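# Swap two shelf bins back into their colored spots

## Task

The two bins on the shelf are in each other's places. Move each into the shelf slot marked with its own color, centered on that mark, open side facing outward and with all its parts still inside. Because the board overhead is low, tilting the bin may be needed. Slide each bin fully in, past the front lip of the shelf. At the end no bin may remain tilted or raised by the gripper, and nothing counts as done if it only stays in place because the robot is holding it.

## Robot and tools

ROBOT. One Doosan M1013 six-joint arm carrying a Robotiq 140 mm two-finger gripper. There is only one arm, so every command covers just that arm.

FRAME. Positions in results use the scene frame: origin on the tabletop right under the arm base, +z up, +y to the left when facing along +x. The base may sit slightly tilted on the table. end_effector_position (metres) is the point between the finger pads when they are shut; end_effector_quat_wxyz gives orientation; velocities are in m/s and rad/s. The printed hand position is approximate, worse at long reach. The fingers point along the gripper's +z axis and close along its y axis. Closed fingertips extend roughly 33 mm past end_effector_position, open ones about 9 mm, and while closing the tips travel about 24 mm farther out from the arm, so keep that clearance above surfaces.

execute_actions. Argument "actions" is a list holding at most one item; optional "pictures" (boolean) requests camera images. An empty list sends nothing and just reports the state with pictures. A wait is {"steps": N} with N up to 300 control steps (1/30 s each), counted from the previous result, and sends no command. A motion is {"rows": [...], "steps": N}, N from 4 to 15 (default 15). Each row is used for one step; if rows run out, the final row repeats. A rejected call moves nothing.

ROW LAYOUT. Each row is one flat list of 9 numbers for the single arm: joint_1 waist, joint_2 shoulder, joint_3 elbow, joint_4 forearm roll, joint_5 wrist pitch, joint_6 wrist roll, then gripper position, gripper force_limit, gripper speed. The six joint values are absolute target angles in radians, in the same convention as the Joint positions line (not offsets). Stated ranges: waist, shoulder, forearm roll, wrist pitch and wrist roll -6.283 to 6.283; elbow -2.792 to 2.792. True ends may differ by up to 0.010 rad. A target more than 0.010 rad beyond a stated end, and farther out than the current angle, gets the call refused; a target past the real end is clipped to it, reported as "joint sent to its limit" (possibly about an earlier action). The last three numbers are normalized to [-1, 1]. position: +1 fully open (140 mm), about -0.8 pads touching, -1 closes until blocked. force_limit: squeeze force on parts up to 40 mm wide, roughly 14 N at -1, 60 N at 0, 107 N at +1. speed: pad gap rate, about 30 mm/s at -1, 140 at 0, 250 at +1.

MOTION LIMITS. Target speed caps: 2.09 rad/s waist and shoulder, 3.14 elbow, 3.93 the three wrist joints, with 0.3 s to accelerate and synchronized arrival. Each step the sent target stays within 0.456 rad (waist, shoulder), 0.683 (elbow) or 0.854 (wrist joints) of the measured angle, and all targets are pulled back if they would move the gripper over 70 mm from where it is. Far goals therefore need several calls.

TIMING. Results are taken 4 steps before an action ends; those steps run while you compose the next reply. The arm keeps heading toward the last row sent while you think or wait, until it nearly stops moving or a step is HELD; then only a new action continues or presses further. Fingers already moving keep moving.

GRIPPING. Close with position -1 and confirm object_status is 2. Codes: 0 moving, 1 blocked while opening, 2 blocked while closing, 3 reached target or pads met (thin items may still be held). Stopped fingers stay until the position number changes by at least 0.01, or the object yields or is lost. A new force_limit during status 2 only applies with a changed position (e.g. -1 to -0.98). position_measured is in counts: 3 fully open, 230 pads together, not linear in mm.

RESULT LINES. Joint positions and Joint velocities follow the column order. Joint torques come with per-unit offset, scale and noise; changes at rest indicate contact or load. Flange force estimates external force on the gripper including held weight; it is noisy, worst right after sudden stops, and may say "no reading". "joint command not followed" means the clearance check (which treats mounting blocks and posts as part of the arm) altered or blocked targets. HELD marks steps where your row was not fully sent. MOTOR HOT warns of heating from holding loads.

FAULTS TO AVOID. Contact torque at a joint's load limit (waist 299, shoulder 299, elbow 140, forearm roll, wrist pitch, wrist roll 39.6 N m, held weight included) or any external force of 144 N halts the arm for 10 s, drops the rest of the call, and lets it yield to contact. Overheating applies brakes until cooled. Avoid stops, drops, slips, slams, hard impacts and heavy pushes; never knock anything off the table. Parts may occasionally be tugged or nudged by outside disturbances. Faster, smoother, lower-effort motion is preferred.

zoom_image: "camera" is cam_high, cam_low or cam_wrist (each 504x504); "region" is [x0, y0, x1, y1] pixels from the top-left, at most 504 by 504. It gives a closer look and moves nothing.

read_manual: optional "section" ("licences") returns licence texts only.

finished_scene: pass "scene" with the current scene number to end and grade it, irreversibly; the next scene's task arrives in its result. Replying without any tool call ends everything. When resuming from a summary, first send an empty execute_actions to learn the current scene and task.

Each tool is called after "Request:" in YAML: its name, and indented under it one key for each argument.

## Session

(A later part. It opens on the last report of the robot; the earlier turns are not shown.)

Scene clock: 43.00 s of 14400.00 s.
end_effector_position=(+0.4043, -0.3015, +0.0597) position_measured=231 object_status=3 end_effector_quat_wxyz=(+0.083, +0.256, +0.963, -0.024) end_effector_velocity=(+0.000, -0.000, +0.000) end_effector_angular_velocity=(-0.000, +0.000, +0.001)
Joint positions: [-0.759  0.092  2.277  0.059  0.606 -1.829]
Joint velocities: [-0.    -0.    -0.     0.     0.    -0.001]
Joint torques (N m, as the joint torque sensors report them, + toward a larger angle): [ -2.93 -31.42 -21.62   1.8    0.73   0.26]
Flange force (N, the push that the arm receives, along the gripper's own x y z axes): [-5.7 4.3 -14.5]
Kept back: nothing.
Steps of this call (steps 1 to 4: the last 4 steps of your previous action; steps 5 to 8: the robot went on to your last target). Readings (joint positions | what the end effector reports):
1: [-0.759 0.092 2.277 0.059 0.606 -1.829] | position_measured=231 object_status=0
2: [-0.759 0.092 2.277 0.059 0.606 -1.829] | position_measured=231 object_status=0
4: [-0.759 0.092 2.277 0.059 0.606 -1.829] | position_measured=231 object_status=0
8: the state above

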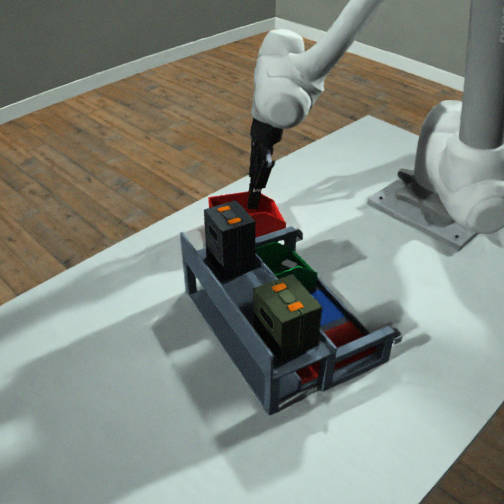

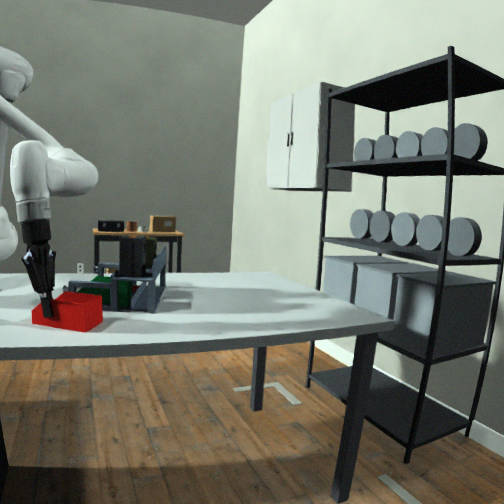

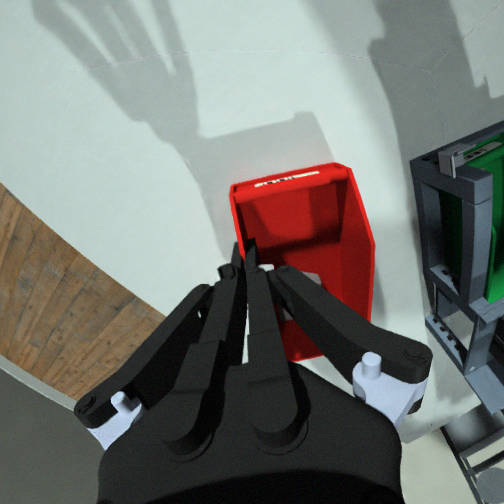

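Request:
execute_actions:
  actions:
    - {"rows":[[-0.759,0.08,2.269,0.058,0.626,-1.828,-1,0.7,-0.5],[-0.759,0.08,2.269,0.058,0.626,-1.828,-1,0.7,-0.5],[-0.759,0.056,2.253,0.055,0.666,-1.824,-1,0.7,-0.5],[-0.759,0.056,2.253,0.055,0.666,-1.824,-1,0.7,-0.5],[-0.759,-0.04,2.08,0,1.1,-1.78,-1,0.7,-0.5]]}

Request:
execute_actions:
  actions:
    - {"steps":10}

Request:
execute_actions:
  actions:
    - {"rows":[[0.12,0.0497,1.9973,0,1.0946,-1.161,-1,0.7,-0.5]]}

Request:
execute_actions:
  actions:
    - {"steps":30}

Request:
execute_actions:
  actions:
    - {"rows":[[0.12,0.065,2.015,0,1.061,-1.161,-1,0.7,-0.5],[0.12,0.065,2.015,0,1.061,-1.161,-1,0.7,-0.5],[0.12,0.082,2.033,0,1.026,-1.161,-1,0.7,-0.5],[0.12,0.082,2.033,0,1.026,-1.161,-1,0.7,-0.5],[0.12,0.099,2.051,0,0.991,-1.161,-1,0.7,-0.5],[0.12,0.099,2.051,0,0.991,-1.161,-1,0.7,-0.5],[0.12,0.117,2.068,0,0.956,-1.161,-1,0.7,-0.5]]}
  pictures: true

Scene clock: 43.80 s of 14400.00 s.
end_effector_position=(+0.3908, -0.2965, +0.1583) position_measured=231 object_status=3 end_effector_quat_wxyz=(+0.034, +0.256, +0.966, -0.009) end_effector_velocity=(-0.129, +0.048, +0.448) end_effector_angular_velocity=(+0.316, +0.580, -0.020)
Joint positions: [-0.759 -0.007  2.144  0.021  0.938 -1.796]
Joint velocities: [ 0.    -0.338 -0.647 -0.216  1.624  0.164]
Joint torques (N m, as the joint torque sensors report them, + toward a larger angle): [ -1.55 -33.41 -32.27   2.9    0.48   0.23]
Flange force (N, the push that the arm receives, along the gripper's own x y z axes): [-0.2 2.6 0.0]
Steps of this call (steps 1 to 13: the robot went on to your last target; steps 14 to 24: the first 11 steps of this action). Readings (joint positions | what the end effector reports):
14: [-0.759 0.092 2.277 0.059 0.607 -1.829] | position_measured=231 object_status=3
15: [-0.759 0.089 2.275 0.059 0.613 -1.829] | position_measured=231 object_status=3
17: [-0.759 0.075 2.266 0.057 0.636 -1.828] | position_measured=231 object_status=3
21: [-0.759 0.029 2.215 0.044 0.762 -1.814] | position_measured=231 object_status=3
24: the state above

Scene clock: 44.13 s of 14400.00 s.
end_effector_position=(+0.3757, -0.2906, +0.2045) position_measured=231 object_status=3 end_effector_quat_wxyz=(+0.002, +0.258, +0.966, -0.002) end_effector_velocity=(+0.000, -0.000, +0.000) end_effector_angular_velocity=(+0.001, +0.001, +0.000)
Joint positions: [-0.759 -0.04   2.08  -0.     1.1   -1.78 ]
Joint velocities: [ 0.     0.001 -0.001  0.     0.001 -0.   ]
Joint torques (N m, as the joint torque sensors report them, + toward a larger angle): [ -1.16 -34.83 -35.43   3.41   0.7    0.12]
Flange force (N, the push that the arm receives, along the gripper's own x y z axes): [-6.5 1.0 1.0]
Kept back: nothing.
Steps of this call (steps 1 to 4: the last 4 steps of your previous action; steps 5 to 10: the robot went on to your last target). Readings (joint positions | what the end effector reports):
1: [-0.759 -0.018 2.123 0.014 0.991 -1.791] | position_measured=231 object_status=3
2: [-0.759 -0.027 2.105 0.008 1.038 -1.786] | position_measured=231 object_status=3
4: [-0.759 -0.039 2.083 0.001 1.092 -1.781] | position_measured=231 object_status=3
8: [-0.759 -0.040 2.080 -0.000 1.100 -1.780] | position_measured=231 object_status=3
10: the state above

Scene clock: 44.50 s of 14400.00 s.
end_effector_position=(+0.4584, -0.1995, +0.2026) position_measured=231 object_status=3 end_effector_quat_wxyz=(+0.001, +0.275, +0.961, -0.002) end_effector_velocity=(+0.244, +0.395, -0.004) end_effector_angular_velocity=(-0.001, +0.001, +0.158)
Joint positions: [-0.508  0.003  2.042 -0.     1.097 -1.493]
Joint velocities: [ 0.928  0.109 -0.103 -0.001 -0.006  0.77 ]
Joint torques (N m, as the joint torque sensors report them, + toward a larger angle): [ -1.89 -38.74 -33.99   3.2    0.69  -0.25]
Flange force (N, the push that the arm receives, along the gripper's own x y z axes): [-1.4 5.6 -1.6]
Steps of this call (steps 1 to 11: the first 11 steps of this action). Readings (joint positions | what the end effector reports):
1: [-0.759 -0.040 2.080 -0.000 1.100 -1.780] | position_measured=231 object_status=3
2: [-0.755 -0.039 2.079 -0.000 1.100 -1.775] | position_measured=231 object_status=3
4: [-0.726 -0.032 2.074 -0.000 1.099 -1.734] | position_measured=231 object_status=3
8: [-0.602 -0.010 2.054 -0.000 1.098 -1.582] | position_measured=231 object_status=3
11: the state above

Scene clock: 45.50 s of 14400.00 s.
end_effector_position=(+0.5167, +0.1122, +0.1996) position_measured=231 object_status=3 end_effector_quat_wxyz=(+0.001, +0.131, +0.991, -0.002) end_effector_velocity=(+0.000, -0.000, +0.000) end_effector_angular_velocity=(-0.000, +0.000, -0.000)
Joint positions: [ 0.12   0.05   1.997  0.     1.095 -1.161]
Joint velocities: [-0.  0. -0. -0.  0.  0.]
Joint torques (N m, as the joint torque sensors report them, + toward a larger angle): [ -5.2  -43.48 -35.94   3.42   0.52   0.37]
Flange force (N, the push that the arm receives, along the gripper's own x y z axes): [-0.2 10.0 0.7]
Kept back: nothing.
Steps of this call (steps 1 to 4: the last 4 steps of your previous action; steps 5 to 30: the robot went on to your last target). Readings (joint positions | what the end effector reports):
1: [-0.476 0.006 2.038 -0.000 1.097 -1.468] | position_measured=231 object_status=3
2: [-0.445 0.010 2.035 -0.000 1.097 -1.445] | position_measured=231 object_status=3
4: [-0.383 0.015 2.030 -0.000 1.097 -1.404] | position_measured=231 object_status=3
8: [-0.259 0.025 2.021 -0.000 1.096 -1.339] | position_measured=231 object_status=3
30: the state above

Scene clock: 45.87 s of 14400.00 s.
end_effector_position=(+0.5184, +0.1121, +0.1302) position_measured=231 object_status=3 end_effector_quat_wxyz=(+0.001, +0.131, +0.991, -0.002) end_effector_velocity=(+0.007, +0.001, +0.000) end_effector_angular_velocity=(+0.003, -0.020, -0.000)
Joint positions: [ 0.12   0.117  2.068 -0.     0.956 -1.161]
Joint velocities: [ 0.    -0.    -0.    -0.    -0.02   0.001]
Joint torques (N m, as the joint torque sensors report them, + toward a larger angle): [  1.02 -57.39 -36.94   3.66   0.48   0.14]
Flange force (N, the push that the arm receives, along the gripper's own x y z axes): [-1.4 0.9 -4.0]
Steps of this call (steps 1 to 11: the first 11 steps of this action). Readings (joint positions | what the end effector reports):
1: [0.120 0.050 1.997 0.000 1.094 -1.161] | position_measured=231 object_status=3
2: [0.120 0.053 2.000 0.000 1.087 -1.161] | position_measured=231 object_status=3
4: [0.120 0.069 2.019 0.000 1.053 -1.161] | position_measured=231 object_status=3
8: [0.120 0.103 2.055 0.000 0.983 -1.161] | position_measured=231 object_status=3
11: the state above

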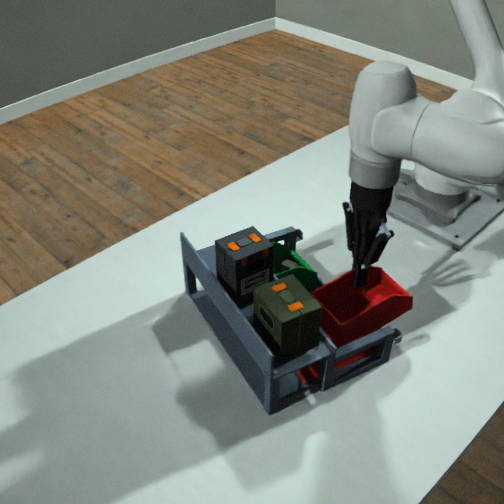

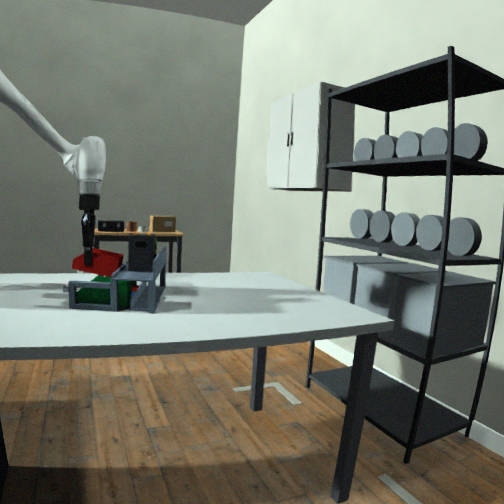

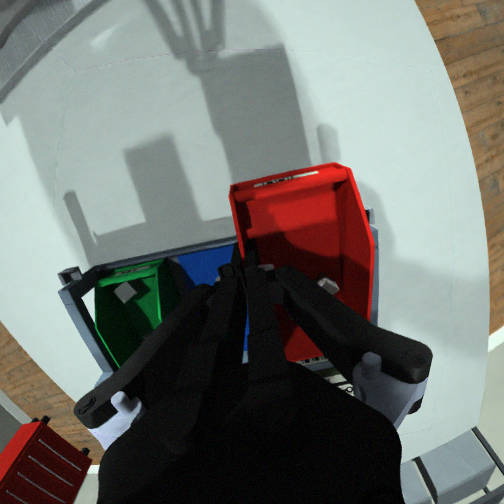

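Request:
execute_actions:
  actions:
    - {"rows":[[0.12,0.121,2.073,0,0.948,-1.161,-1,0.7,-0.5],[0.12,0.125,2.077,0,0.94,-1.161,-1,0.7,-0.5],[0.12,0.129,2.0806,0,0.932,-1.161,-1,0.7,-0.5],[0.12,0.133,2.084,0,0.9245,-1.161,-1,0.7,-0.5],[0.12,0.137,2.0877,0,0.917,-1.161,-1,0.7,-0.5],[0.12,0.141,2.0913,0,0.9093,-1.161,-1,0.7,-0.5],[0.12,0.145,2.095,0,0.9016,-1.161,-1,0.7,-0.5],[0.12,0.149,2.0986,0,0.894,-1.161,-1,0.7,-0.5],[0.12,0.1523,2.1016,0,0.8877,-1.161,-1,0.7,-0.5]]}

Request:
execute_actions:
  actions:
    - {"rows":[[0.1168,0.1596,2.0951,0,0.8869,-1.164,-1,0.7,-0.5],[0.1136,0.1669,2.0887,0,0.8861,-1.167,-1,0.7,-0.5],[0.1104,0.1741,2.0822,0,0.8852,-1.171,-1,0.7,-0.5],[0.1072,0.1814,2.0758,0,0.8844,-1.174,-1,0.7,-0.5],[0.104,0.1887,2.0693,0,0.8836,-1.177,-1,0.7,-0.5]],"steps":14}
  pictures: true

Request:
zoom_image:
  camera: "cam_high"
  region: [230, 230, 430, 410]

Scene clock: 46.40 s of 14400.00 s.
end_effector_position=(+0.5167, +0.1118, +0.0969) position_measured=231 object_status=3 end_effector_quat_wxyz=(+0.000, +0.131, +0.991, -0.002) end_effector_velocity=(-0.003, -0.000, -0.025) end_effector_angular_velocity=(-0.000, +0.006, -0.000)
Joint positions: [ 0.12   0.152  2.101 -0.     0.889 -1.161]
Joint velocities: [-0.     0.028  0.024  0.    -0.046 -0.   ]
Joint torques (N m, as the joint torque sensors report them, + toward a larger angle): [  1.88 -66.51 -41.36   3.41   0.4    0.24]
Flange force (N, the push that the arm receives, along the gripper's own x y z axes): [-0.4 -0.7 5.1]
Steps of this call (steps 1 to 4: the last 4 steps of your previous action; step 5: the robot went on to your last target; steps 6 to 16: the first 11 steps of this action). Readings (joint positions | what the end effector reports):
6: [0.120 0.117 2.068 -0.000 0.956 -1.161] | position_measured=231 object_status=3
7: [0.120 0.119 2.070 -0.000 0.952 -1.161] | position_measured=231 object_status=3
9: [0.120 0.126 2.078 -0.000 0.937 -1.161] | position_measured=231 object_status=3
13: [0.120 0.142 2.092 -0.000 0.907 -1.161] | position_measured=231 object_status=3
16: the state above

Scene clock: 46.87 s of 14400.00 s.
end_effector_position=(+0.5391, +0.1062, +0.0910) position_measured=231 object_status=3 end_effector_quat_wxyz=(+0.001, +0.131, +0.991, -0.002) end_effector_velocity=(+0.001, +0.000, +0.001) end_effector_angular_velocity=(-0.000, -0.001, +0.001)
Joint positions: [ 0.104  0.189  2.069 -0.     0.884 -1.177]
Joint velocities: [ 0.     0.    -0.002 -0.     0.    -0.   ]
Joint torques (N m, as the joint torque sensors report them, + toward a larger angle): [ -4.28 -49.68 -31.83   2.53   0.71   0.27]
Flange force (N, the push that the arm receives, along the gripper's own x y z axes): [4.4 5.4 -0.9]
Steps of this call (steps 1 to 4: the last 4 steps of your previous action; steps 5 to 14: the first 10 steps of this action). Readings (joint positions | what the end effector reports):
5: [0.120 0.152 2.102 -0.000 0.888 -1.161] | position_measured=231 object_status=3
6: [0.119 0.155 2.099 -0.000 0.887 -1.161] | position_measured=231 object_status=3
8: [0.113 0.168 2.088 -0.000 0.886 -1.167] | position_measured=231 object_status=3
12: [0.104 0.189 2.070 -0.000 0.884 -1.177] | position_measured=231 object_status=3
14: the state above

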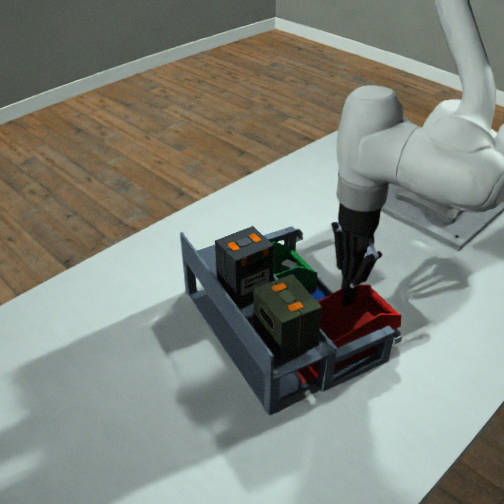

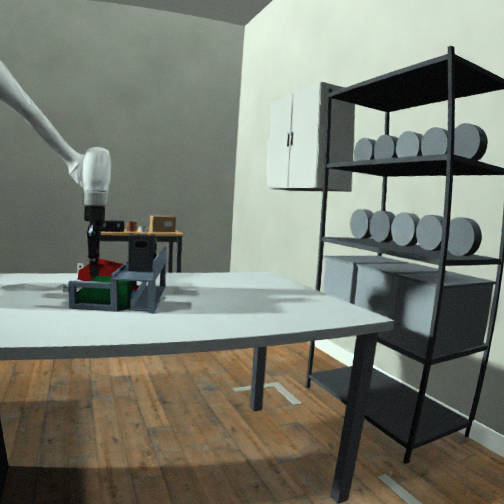

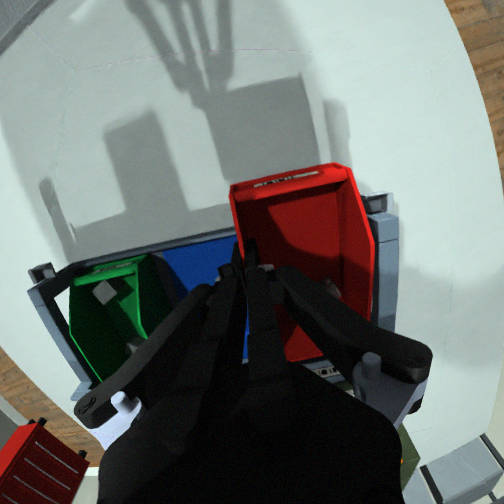

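Region (230, 230, 430, 410) of cam_high's 504x504 image, scaled by 2.520, with more detail than that image has; it fills the top 454 rows of this view, and the rest is white.

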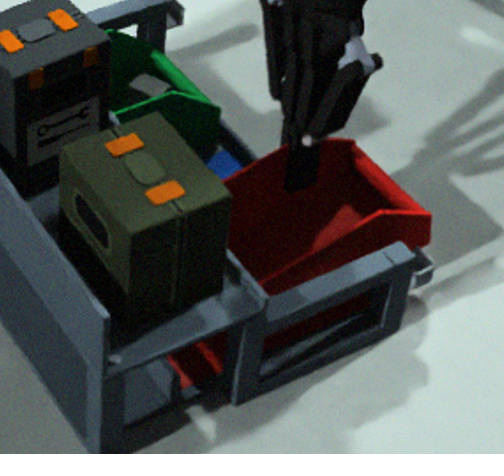

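Request:
execute_actions:
  actions:
    - {"rows":[[0.1024,0.1935,2.0665,0,0.8816,-1.1786,-1,0.7,-0.5],[0.1008,0.198,2.0635,0,0.88,-1.18,-1,0.7,-0.5],[0.0992,0.2015,2.0603,0,0.8798,-1.182,-1,0.7,-0.5],[0.0976,0.205,2.057,0,0.8796,-1.183,-1,0.7,-0.5],[0.096,0.2085,2.0537,0,0.8794,-1.185,-1,0.7,-0.5],[0.0944,0.212,2.0504,0,0.8792,-1.187,-1,0.7,-0.5],[0.0928,0.2155,2.047,0,0.879,-1.188,-1,0.7,-0.5],[0.0912,0.219,2.0437,0,0.879,-1.19,-1,0.7,-0.5],[0.0896,0.222,2.0404,0,0.8792,-1.191,-1,0.7,-0.5],[0.088,0.2251,2.037,0,0.8795,-1.193,-1,0.7,-0.5]]}

Request:
execute_actions:
  actions:
    - {"rows":[[0.086,0.2292,2.0322,0,0.8802,-1.195,-1,0.7,-0.5],[0.0843,0.2333,2.0273,0,0.881,-1.197,-1,0.7,-0.5],[0.0825,0.2374,2.0225,0,0.8817,-1.1986,-1,0.7,-0.5],[0.0806,0.2415,2.0177,0,0.8825,-1.2,-1,0.7,-0.5],[0.0788,0.2456,2.0129,0,0.8832,-1.202,-1,0.7,-0.5],[0.0769,0.2496,2.008,0,0.8839,-1.204,-1,0.7,-0.5],[0.075,0.2537,2.0032,0,0.8847,-1.206,-1,0.7,-0.5],[0.0732,0.2578,1.9984,0,0.8854,-1.208,-1,0.7,-0.5],[0.0714,0.2619,1.9935,0,0.8862,-1.21,-1,0.7,-0.5],[0.0695,0.266,1.9887,0,0.8869,-1.2115,-1,0.7,-0.5]]}
  pictures: true

Request:
zoom_image:
  camera: "cam_high"
  region: [230, 230, 430, 410]

Scene clock: 47.63 s of 14400.00 s.
end_effector_position=(+0.5600, +0.1004, +0.0849) position_measured=231 object_status=3 end_effector_quat_wxyz=(+0.001, +0.131, +0.991, -0.002) end_effector_velocity=(+0.057, -0.017, -0.007) end_effector_angular_velocity=(+0.001, -0.009, +0.005)
Joint positions: [ 0.089  0.223  2.039 -0.     0.879 -1.192]
Joint velocities: [-0.041  0.078 -0.087  0.    -0.    -0.046]
Joint torques (N m, as the joint torque sensors report them, + toward a larger angle): [  1.63 -52.84 -30.7    2.75   0.18  -0.28]
Flange force (N, the push that the arm receives, along the gripper's own x y z axes): [1.2 -2.7 -4.4]
Steps of this call (steps 1 to 4: the last 4 steps of your previous action; steps 5 to 12: the robot went on to your last target; steps 13 to 23: the first 11 steps of this action). Readings (joint positions | what the end effector reports):
13: [0.104 0.189 2.069 -0.000 0.884 -1.177] | position_measured=231 object_status=3
14: [0.103 0.191 2.068 -0.000 0.883 -1.178] | position_measured=231 object_status=3
16: [0.100 0.199 2.062 -0.000 0.880 -1.181] | position_measured=231 object_status=3
20: [0.094 0.213 2.049 -0.000 0.879 -1.187] | position_measured=231 object_status=3
23: the state above

Scene clock: 48.13 s of 14400.00 s.
end_effector_position=(+0.5881, +0.0928, +0.0820) position_measured=231 object_status=3 end_effector_quat_wxyz=(+0.001, +0.131, +0.991, -0.002) end_effector_velocity=(+0.077, -0.022, -0.009) end_effector_angular_velocity=(+0.001, -0.002, -0.005)
Joint positions: [ 0.071  0.263  1.992  0.     0.886 -1.21 ]
Joint velocities: [-0.049  0.109 -0.128  0.     0.018 -0.045]
Joint torques (N m, as the joint torque sensors report them, + toward a larger angle): [ -1.99 -44.95 -24.21   2.59   0.61   0.21]
Flange force (N, the push that the arm receives, along the gripper's own x y z axes): [6.0 0.4 -21.1]
Steps of this call (steps 1 to 4: the last 4 steps of your previous action; steps 5 to 15: the first 11 steps of this action). Readings (joint positions | what the end effector reports):
5: [0.088 0.225 2.037 0.000 0.879 -1.193] | position_measured=231 object_status=3
6: [0.087 0.227 2.034 0.000 0.880 -1.194] | position_measured=231 object_status=3
8: [0.084 0.235 2.026 0.000 0.881 -1.197] | position_measured=231 object_status=3
12: [0.076 0.251 2.006 0.000 0.884 -1.205] | position_measured=231 object_status=3
15: the state above

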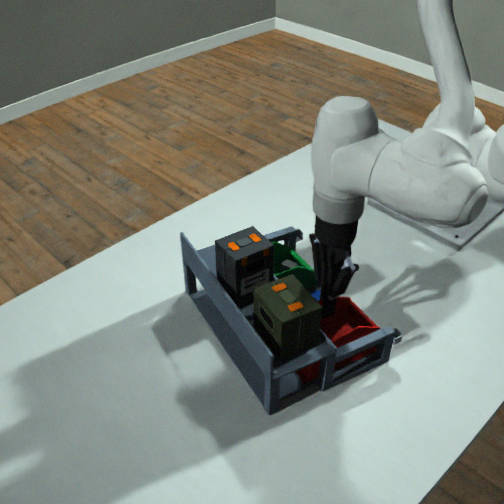

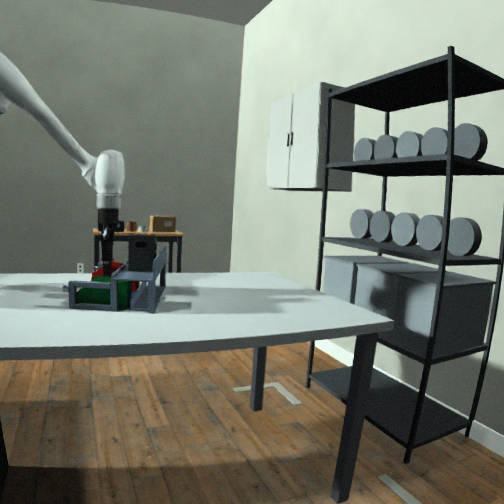

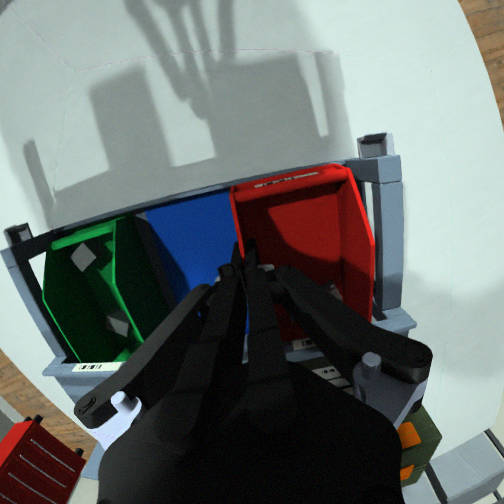

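Region (230, 230, 430, 410) of cam_high's 504x504 image, scaled by 2.520, with more detail than that image has; it fills the top 454 rows of this view, and the rest is white.

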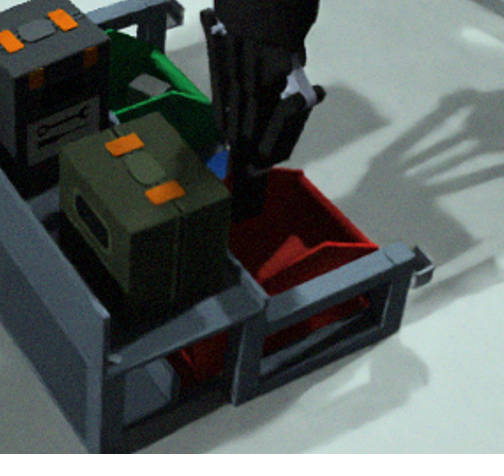

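Request:
execute_actions:
  actions:
    - {"rows":[[0.0715,0.2645,1.9922,-0.005,0.877,-1.205,-1,0.7,-0.5],[0.0735,0.263,1.9958,-0.0107,0.8675,-1.199,-1,0.7,-0.5],[0.0756,0.2615,1.9993,-0.016,0.858,-1.193,-1,0.7,-0.5],[0.0776,0.259,2.0044,-0.0213,0.8473,-1.187,-1,0.7,-0.5],[0.0796,0.2564,2.0104,-0.0266,0.8364,-1.18,-1,0.7,-0.5],[0.0817,0.2536,2.0163,-0.032,0.8255,-1.174,-1,0.7,-0.5],[0.0837,0.2509,2.0222,-0.0373,0.8146,-1.168,-1,0.7,-0.5],[0.0857,0.2482,2.0281,-0.0426,0.8037,-1.162,-1,0.7,-0.5],[0.0877,0.2454,2.0341,-0.048,0.7928,-1.156,-1,0.7,-0.5],[0.0898,0.2427,2.04,-0.0533,0.7819,-1.1495,-1,0.7,-0.5]]}
  pictures: true

Scene clock: 48.77 s of 14400.00 s.
end_effector_position=(+0.5915, +0.0918, +0.0751) position_measured=231 object_status=3 end_effector_quat_wxyz=(+0.039, +0.133, +0.990, -0.010) end_effector_velocity=(-0.008, +0.002, -0.019) end_effector_angular_velocity=(-0.063, -0.222, -0.008)
Joint positions: [ 0.088  0.245  2.035 -0.049  0.791 -1.155]
Joint velocities: [ 0.056 -0.075  0.161 -0.145 -0.294  0.171]
Joint torques (N m, as the joint torque sensors report them, + toward a larger angle): [ -4.32 -54.9  -30.36   2.69   0.44   0.21]
Flange force (N, the push that the arm receives, along the gripper's own x y z axes): [1.5 6.1 -2.2]
Steps of this call (steps 1 to 4: the last 4 steps of your previous action; steps 5 to 8: the robot went on to your last target; steps 9 to 19: the first 11 steps of this action). Readings (joint positions | what the end effector reports):
9: [0.070 0.266 1.989 0.000 0.887 -1.211] | position_measured=231 object_status=3
10: [0.070 0.266 1.990 -0.002 0.882 -1.209] | position_measured=231 object_status=3
12: [0.074 0.263 1.997 -0.012 0.865 -1.198] | position_measured=231 object_status=3
16: [0.082 0.253 2.018 -0.033 0.823 -1.173] | position_measured=231 object_status=3
19: the state above

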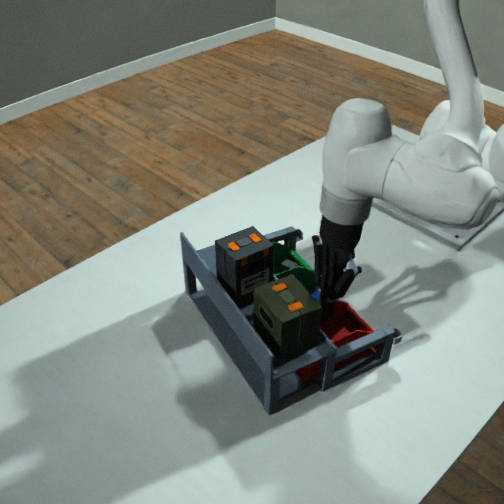

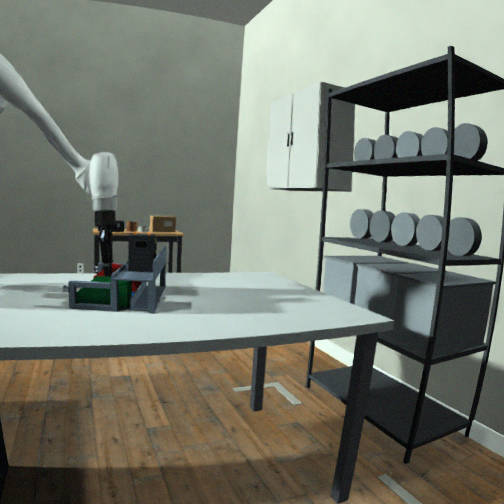

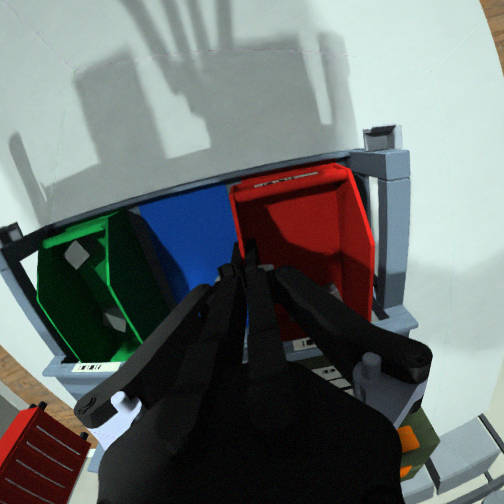

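Request:
execute_actions:
  actions:
    - {"rows":[[0.0918,0.24,2.0459,-0.0586,0.771,-1.143,-1,0.7,-0.5],[0.0938,0.2372,2.0519,-0.0639,0.7601,-1.137,-1,0.7,-0.5],[0.0958,0.2345,2.0578,-0.0692,0.7492,-1.131,-1,0.7,-0.5],[0.0979,0.2318,2.0637,-0.0746,0.7383,-1.125,-1,0.7,-0.5],[0.0999,0.229,2.0697,-0.0799,0.7274,-1.1185,-1,0.7,-0.5],[0.1019,0.2263,2.0756,-0.0852,0.7165,-1.112,-1,0.7,-0.5],[0.1039,0.2236,2.0815,-0.0905,0.7056,-1.106,-1,0.7,-0.5],[0.106,0.2209,2.0874,-0.0959,0.6947,-1.1,-1,0.7,-0.5],[0.108,0.2181,2.0934,-0.1012,0.6838,-1.094,-1,0.7,-0.5],[0.11,0.2154,2.0993,-0.1065,0.6729,-1.0875,-1,0.7,-0.5]]}

Request:
execute_actions:
  actions:
    - {"rows":[[0.11,0.2154,2.0993,-0.1065,0.6729,-1.0875,-0.4,0.7,-0.3]]}

Request:
execute_actions:
  actions:
    - {"rows":[[0.11,0.11,2.02,-0.085,0.86,-1.11,-0.4,0.7,0]]}

Request:
execute_actions:
  actions:
    - {"rows":[[0.03,0.0,2.05,0,1.09,-1.251,1,0,1]]}

Request:
execute_actions:
  actions:
    - {"steps":10}
  pictures: true

Request:
zoom_image:
  camera: "cam_wrist"
  region: [110, 150, 410, 380]

Request:
zoom_image:
  camera: "cam_high"
  region: [230, 230, 430, 410]

Scene clock: 49.37 s of 14400.00 s.
end_effector_position=(+0.5886, +0.0937, +0.0691) position_measured=231 object_status=3 end_effector_quat_wxyz=(+0.082, +0.133, +0.988, -0.013) end_effector_velocity=(-0.009, +0.009, -0.014) end_effector_angular_velocity=(-0.030, -0.224, +0.005)
Joint positions: [ 0.108  0.218  2.094 -0.102  0.682 -1.093]
Joint velocities: [ 0.055 -0.075  0.161 -0.144 -0.295  0.173]
Joint torques (N m, as the joint torque sensors report them, + toward a larger angle): [ -2.49 -51.13 -31.26   2.8    0.04   0.37]
Flange force (N, the push that the arm receives, along the gripper's own x y z axes): [3.1 1.1 -2.3]
Steps of this call (steps 1 to 4: the last 4 steps of your previous action; steps 5 to 7: the robot went on to your last target; steps 8 to 18: the first 11 steps of this action). Readings (joint positions | what the end effector reports):
8: [0.090 0.243 2.040 -0.053 0.782 -1.149] | position_measured=231 object_status=3
9: [0.091 0.241 2.043 -0.056 0.776 -1.146] | position_measured=231 object_status=3
11: [0.094 0.237 2.053 -0.065 0.758 -1.136] | position_measured=231 object_status=3
15: [0.102 0.226 2.077 -0.086 0.714 -1.111] | position_measured=231 object_status=3
18: the state above

Scene clock: 49.87 s of 14400.00 s.
end_effector_position=(+0.5883, +0.0940, +0.0687) position_measured=179 object_status=0 end_effector_quat_wxyz=(+0.085, +0.133, +0.987, -0.013) end_effector_velocity=(-0.000, -0.000, -0.000) end_effector_angular_velocity=(-0.000, +0.000, +0.001)
Joint positions: [ 0.11   0.215  2.099 -0.106  0.673 -1.087]
Joint velocities: [ 0.  0.  0. -0.  0. -0.]
Joint torques (N m, as the joint torque sensors report them, + toward a larger angle): [ -1.35 -52.49 -28.74   2.61   0.3   -0.14]
Flange force (N, the push that the arm receives, along the gripper's own x y z axes): [-1.8 3.3 -0.4]
Steps of this call (steps 1 to 4: the last 4 steps of your previous action; steps 5 to 15: the first 11 steps of this action). Readings (joint positions | what the end effector reports):
5: [0.110 0.215 2.099 -0.106 0.673 -1.088] | position_measured=231 object_status=0
6: [0.110 0.215 2.099 -0.106 0.673 -1.088] | position_measured=231 object_status=0
8: [0.110 0.215 2.099 -0.106 0.673 -1.088] | position_measured=217 object_status=0
12: [0.110 0.215 2.099 -0.106 0.673 -1.088] | position_measured=194 object_status=0
15: the state above

Scene clock: 50.37 s of 14400.00 s.
end_effector_position=(+0.5851, +0.0945, +0.1611) position_measured=179 object_status=3 end_effector_quat_wxyz=(+0.083, +0.135, +0.987, -0.012) end_effector_velocity=(-0.001, -0.000, +0.000) end_effector_angular_velocity=(-0.001, +0.002, +0.001)
Joint positions: [ 0.11   0.11   2.02  -0.085  0.86  -1.11 ]
Joint velocities: [-0.    -0.001 -0.    -0.     0.003 -0.001]
Joint torques (N m, as the joint torque sensors report them, + toward a larger angle): [ -3.49 -38.52 -31.64   2.32   0.46  -0.29]
Flange force (N, the push that the arm receives, along the gripper's own x y z axes): [4.2 3.1 -4.9]
Steps of this call (steps 1 to 4: the last 4 steps of your previous action; steps 5 to 15: the first 11 steps of this action). Readings (joint positions | what the end effector reports):
5: [0.110 0.215 2.099 -0.106 0.673 -1.087] | position_measured=179 object_status=0
6: [0.110 0.212 2.097 -0.106 0.680 -1.088] | position_measured=179 object_status=3
8: [0.110 0.182 2.074 -0.100 0.732 -1.094] | position_measured=179 object_status=3
12: [0.110 0.112 2.022 -0.086 0.854 -1.109] | position_measured=179 object_status=3
15: the state above

Scene clock: 50.87 s of 14400.00 s.
end_effector_position=(+0.4937, +0.0634, +0.1990) position_measured=52 object_status=0 end_effector_quat_wxyz=(+0.002, +0.131, +0.991, -0.002) end_effector_velocity=(-0.003, +0.001, -0.001) end_effector_angular_velocity=(+0.002, +0.008, +0.003)
Joint positions: [ 0.03  -0.     2.05  -0.     1.09  -1.251]
Joint velocities: [ 0.    -0.     0.002  0.002  0.006 -0.004]
Joint torques (N m, as the joint torque sensors report them, + toward a larger angle): [  0.57 -36.28 -35.74   3.68   0.32  -0.21]
Flange force (N, the push that the arm receives, along the gripper's own x y z axes): [0.3 1.1 -3.6]
Steps of this call (steps 1 to 4: the last 4 steps of your previous action; steps 5 to 15: the first 11 steps of this action). Readings (joint positions | what the end effector reports):
5: [0.110 0.110 2.020 -0.085 0.860 -1.110] | position_measured=179 object_status=0
6: [0.108 0.107 2.021 -0.082 0.867 -1.114] | position_measured=173 object_status=0
8: [0.088 0.081 2.028 -0.062 0.923 -1.149] | position_measured=146 object_status=0
12: [0.036 0.008 2.048 -0.007 1.072 -1.240] | position_measured=92 object_status=0
15: the state above

Scene clock: 51.20 s of 14400.00 s.
end_effector_position=(+0.4936, +0.0634, +0.1990) position_measured=3 object_status=3 end_effector_quat_wxyz=(+0.001, +0.131, +0.991, -0.001) end_effector_velocity=(+0.000, -0.000, +0.000) end_effector_angular_velocity=(-0.000, -0.000, +0.001)
Joint positions: [ 0.03  -0.     2.05  -0.     1.09  -1.251]
Joint velocities: [ 0.    -0.    -0.    -0.     0.    -0.001]
Joint torques (N m, as the joint torque sensors report them, + toward a larger angle): [ -5.1  -37.26 -34.3    3.11   0.55  -0.12]
Flange force (N, the push that the arm receives, along the gripper's own x y z axes): [-1.2 11.5 -1.9]
Kept back: nothing.
Steps of this call (steps 1 to 4: the last 4 steps of your previous action; steps 5 to 10: the robot went on to your last target). Readings (joint positions | what the end effector reports):
1: [0.030 -0.000 2.050 -0.000 1.090 -1.251] | position_measured=38 object_status=0
2: [0.030 -0.000 2.050 -0.000 1.090 -1.251] | position_measured=25 object_status=0
4: [0.030 -0.000 2.050 -0.000 1.090 -1.251] | position_measured=3 object_status=0
8: [0.030 -0.000 2.050 -0.000 1.090 -1.251] | position_measured=3 object_status=0
10: the state above

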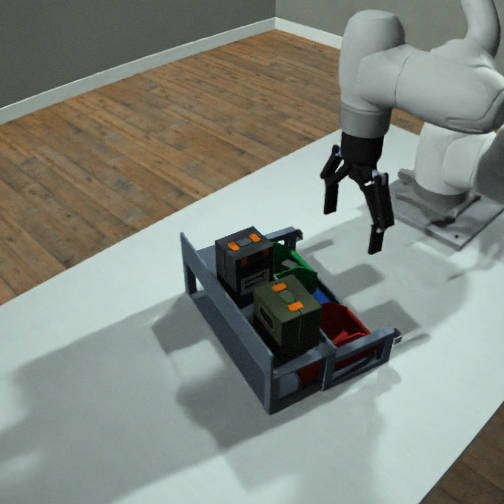

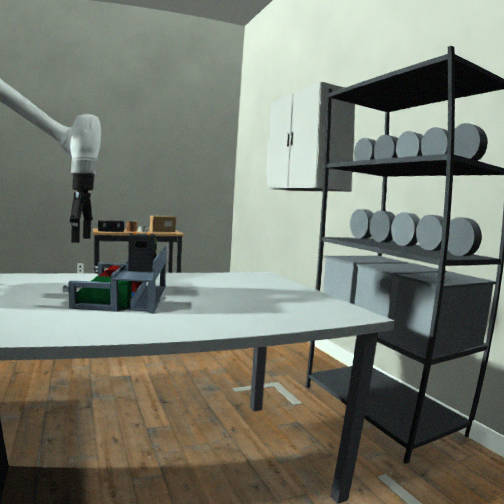

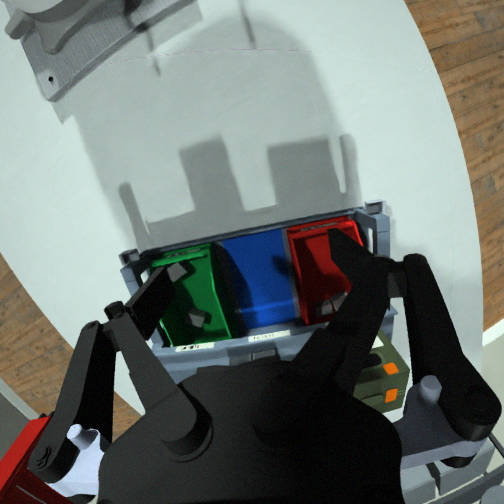

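Region (110, 150, 410, 380) of cam_wrist's 504x504 image, scaled by 1.680, with more detail than that image has; it fills the top 386 rows of this view, and the rest is white.

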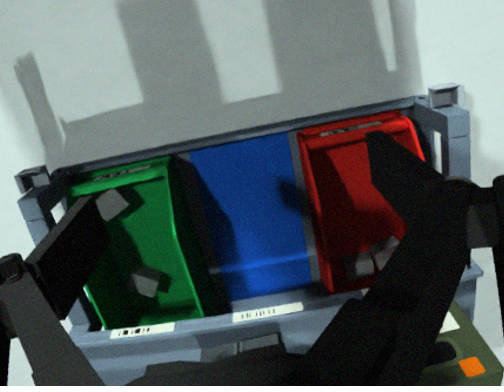

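Region (230, 230, 430, 410) of cam_high's 504x504 image, scaled by 2.520, with more detail than that image has; it fills the top 454 rows of this view, and the rest is white.

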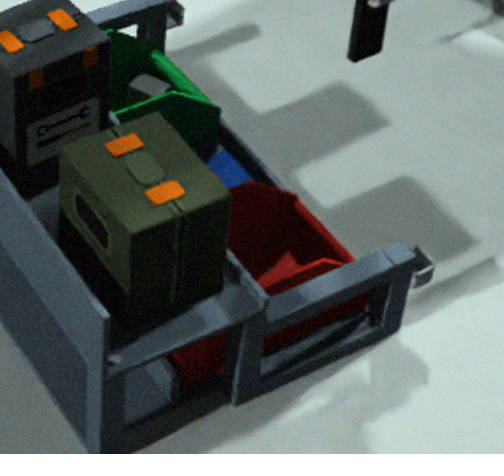

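Request:
execute_actions:
  actions:
    - {"rows":[[0.09,0.15,1.95,0,1.04,-1.191,-0.4,0.7,1]]}

Request:
execute_actions:
  actions:
    - {"rows":[[0.09,0.2145,1.9501,0,0.977,-1.191,-0.4,0.7,1]]}
  pictures: true

Request:
zoom_image:
  camera: "cam_wrist"
  region: [200, 140, 400, 320]

Scene clock: 51.90 s of 14400.00 s.
end_effector_position=(+0.5674, +0.1021, +0.1674) position_measured=130 object_status=0 end_effector_quat_wxyz=(+0.001, +0.131, +0.991, -0.001) end_effector_velocity=(+0.004, +0.002, +0.002) end_effector_angular_velocity=(+0.001, -0.007, -0.001)
Joint positions: [ 0.09   0.15   1.95   0.     1.04  -1.191]
Joint velocities: [ 0.002  0.001 -0.006 -0.    -0.002  0.004]
Joint torques (N m, as the joint torque sensors report them, + toward a larger angle): [ -3.29 -53.31 -32.77   3.39   0.58  -0.15]
Flange force (N, the push that the arm receives, along the gripper's own x y z axes): [0.9 4.7 -5.2]
Steps of this call (steps 1 to 10: the robot went on to your last target; steps 11 to 21: the first 11 steps of this action). Readings (joint positions | what the end effector reports):
11: [0.030 0.000 2.050 0.000 1.090 -1.251] | position_measured=3 object_status=0
12: [0.031 0.003 2.048 0.000 1.089 -1.251] | position_measured=9 object_status=0
14: [0.043 0.033 2.028 0.000 1.079 -1.238] | position_measured=35 object_status=0
18: [0.083 0.134 1.961 0.000 1.045 -1.198] | position_measured=89 object_status=0
21: the state above

Scene clock: 52.40 s of 14400.00 s.
end_effector_position=(+0.5870, +0.1043, +0.1295) position_measured=179 object_status=3 end_effector_quat_wxyz=(+0.000, +0.131, +0.991, -0.002) end_effector_velocity=(+0.001, +0.000, +0.001) end_effector_angular_velocity=(+0.001, -0.004, -0.001)
Joint positions: [ 0.09   0.215  1.95   0.     0.977 -1.191]
Joint velocities: [-0.    -0.001 -0.001  0.    -0.001  0.   ]
Joint torques (N m, as the joint torque sensors report them, + toward a larger angle): [ -1.36 -57.51 -32.67   3.45   0.46  -0.05]
Flange force (N, the push that the arm receives, along the gripper's own x y z axes): [-2.4 3.9 -2.5]
Steps of this call (steps 1 to 4: the last 4 steps of your previous action; steps 5 to 15: the first 11 steps of this action). Readings (joint positions | what the end effector reports):
5: [0.090 0.150 1.950 0.000 1.040 -1.191] | position_measured=179 object_status=0
6: [0.090 0.153 1.950 0.000 1.036 -1.191] | position_measured=179 object_status=0
8: [0.090 0.182 1.950 0.000 1.008 -1.191] | position_measured=179 object_status=0
12: [0.090 0.215 1.950 0.000 0.977 -1.191] | position_measured=179 object_status=3
15: the state above

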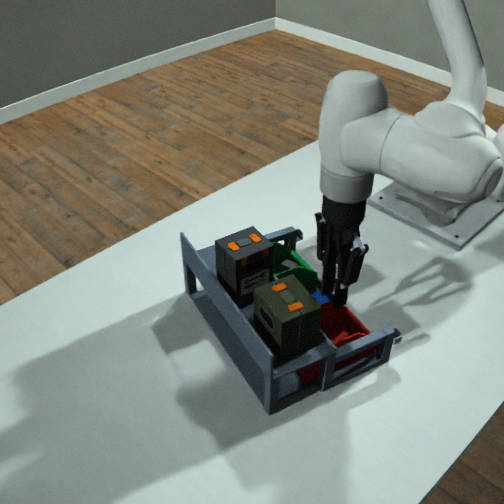

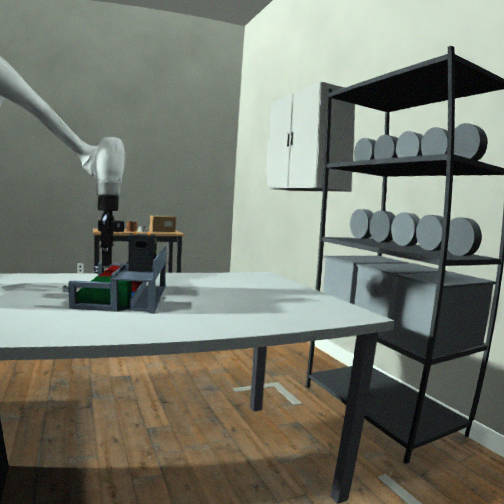

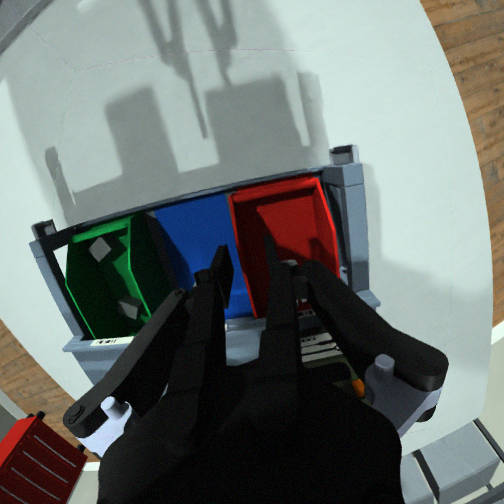

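Region (200, 140, 400, 320) of cam_wrist's 504x504 image, scaled by 2.520, with more detail than that image has; it fills the top 454 rows of this view, and the rest is white.

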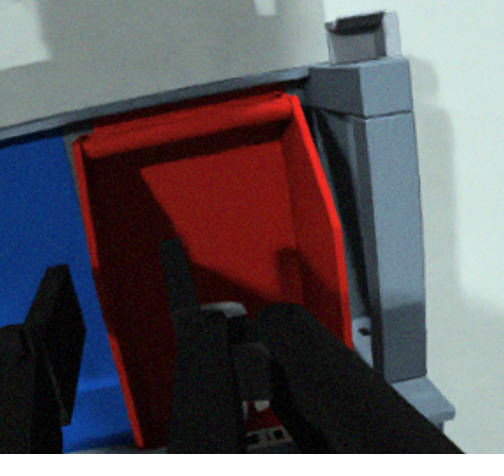

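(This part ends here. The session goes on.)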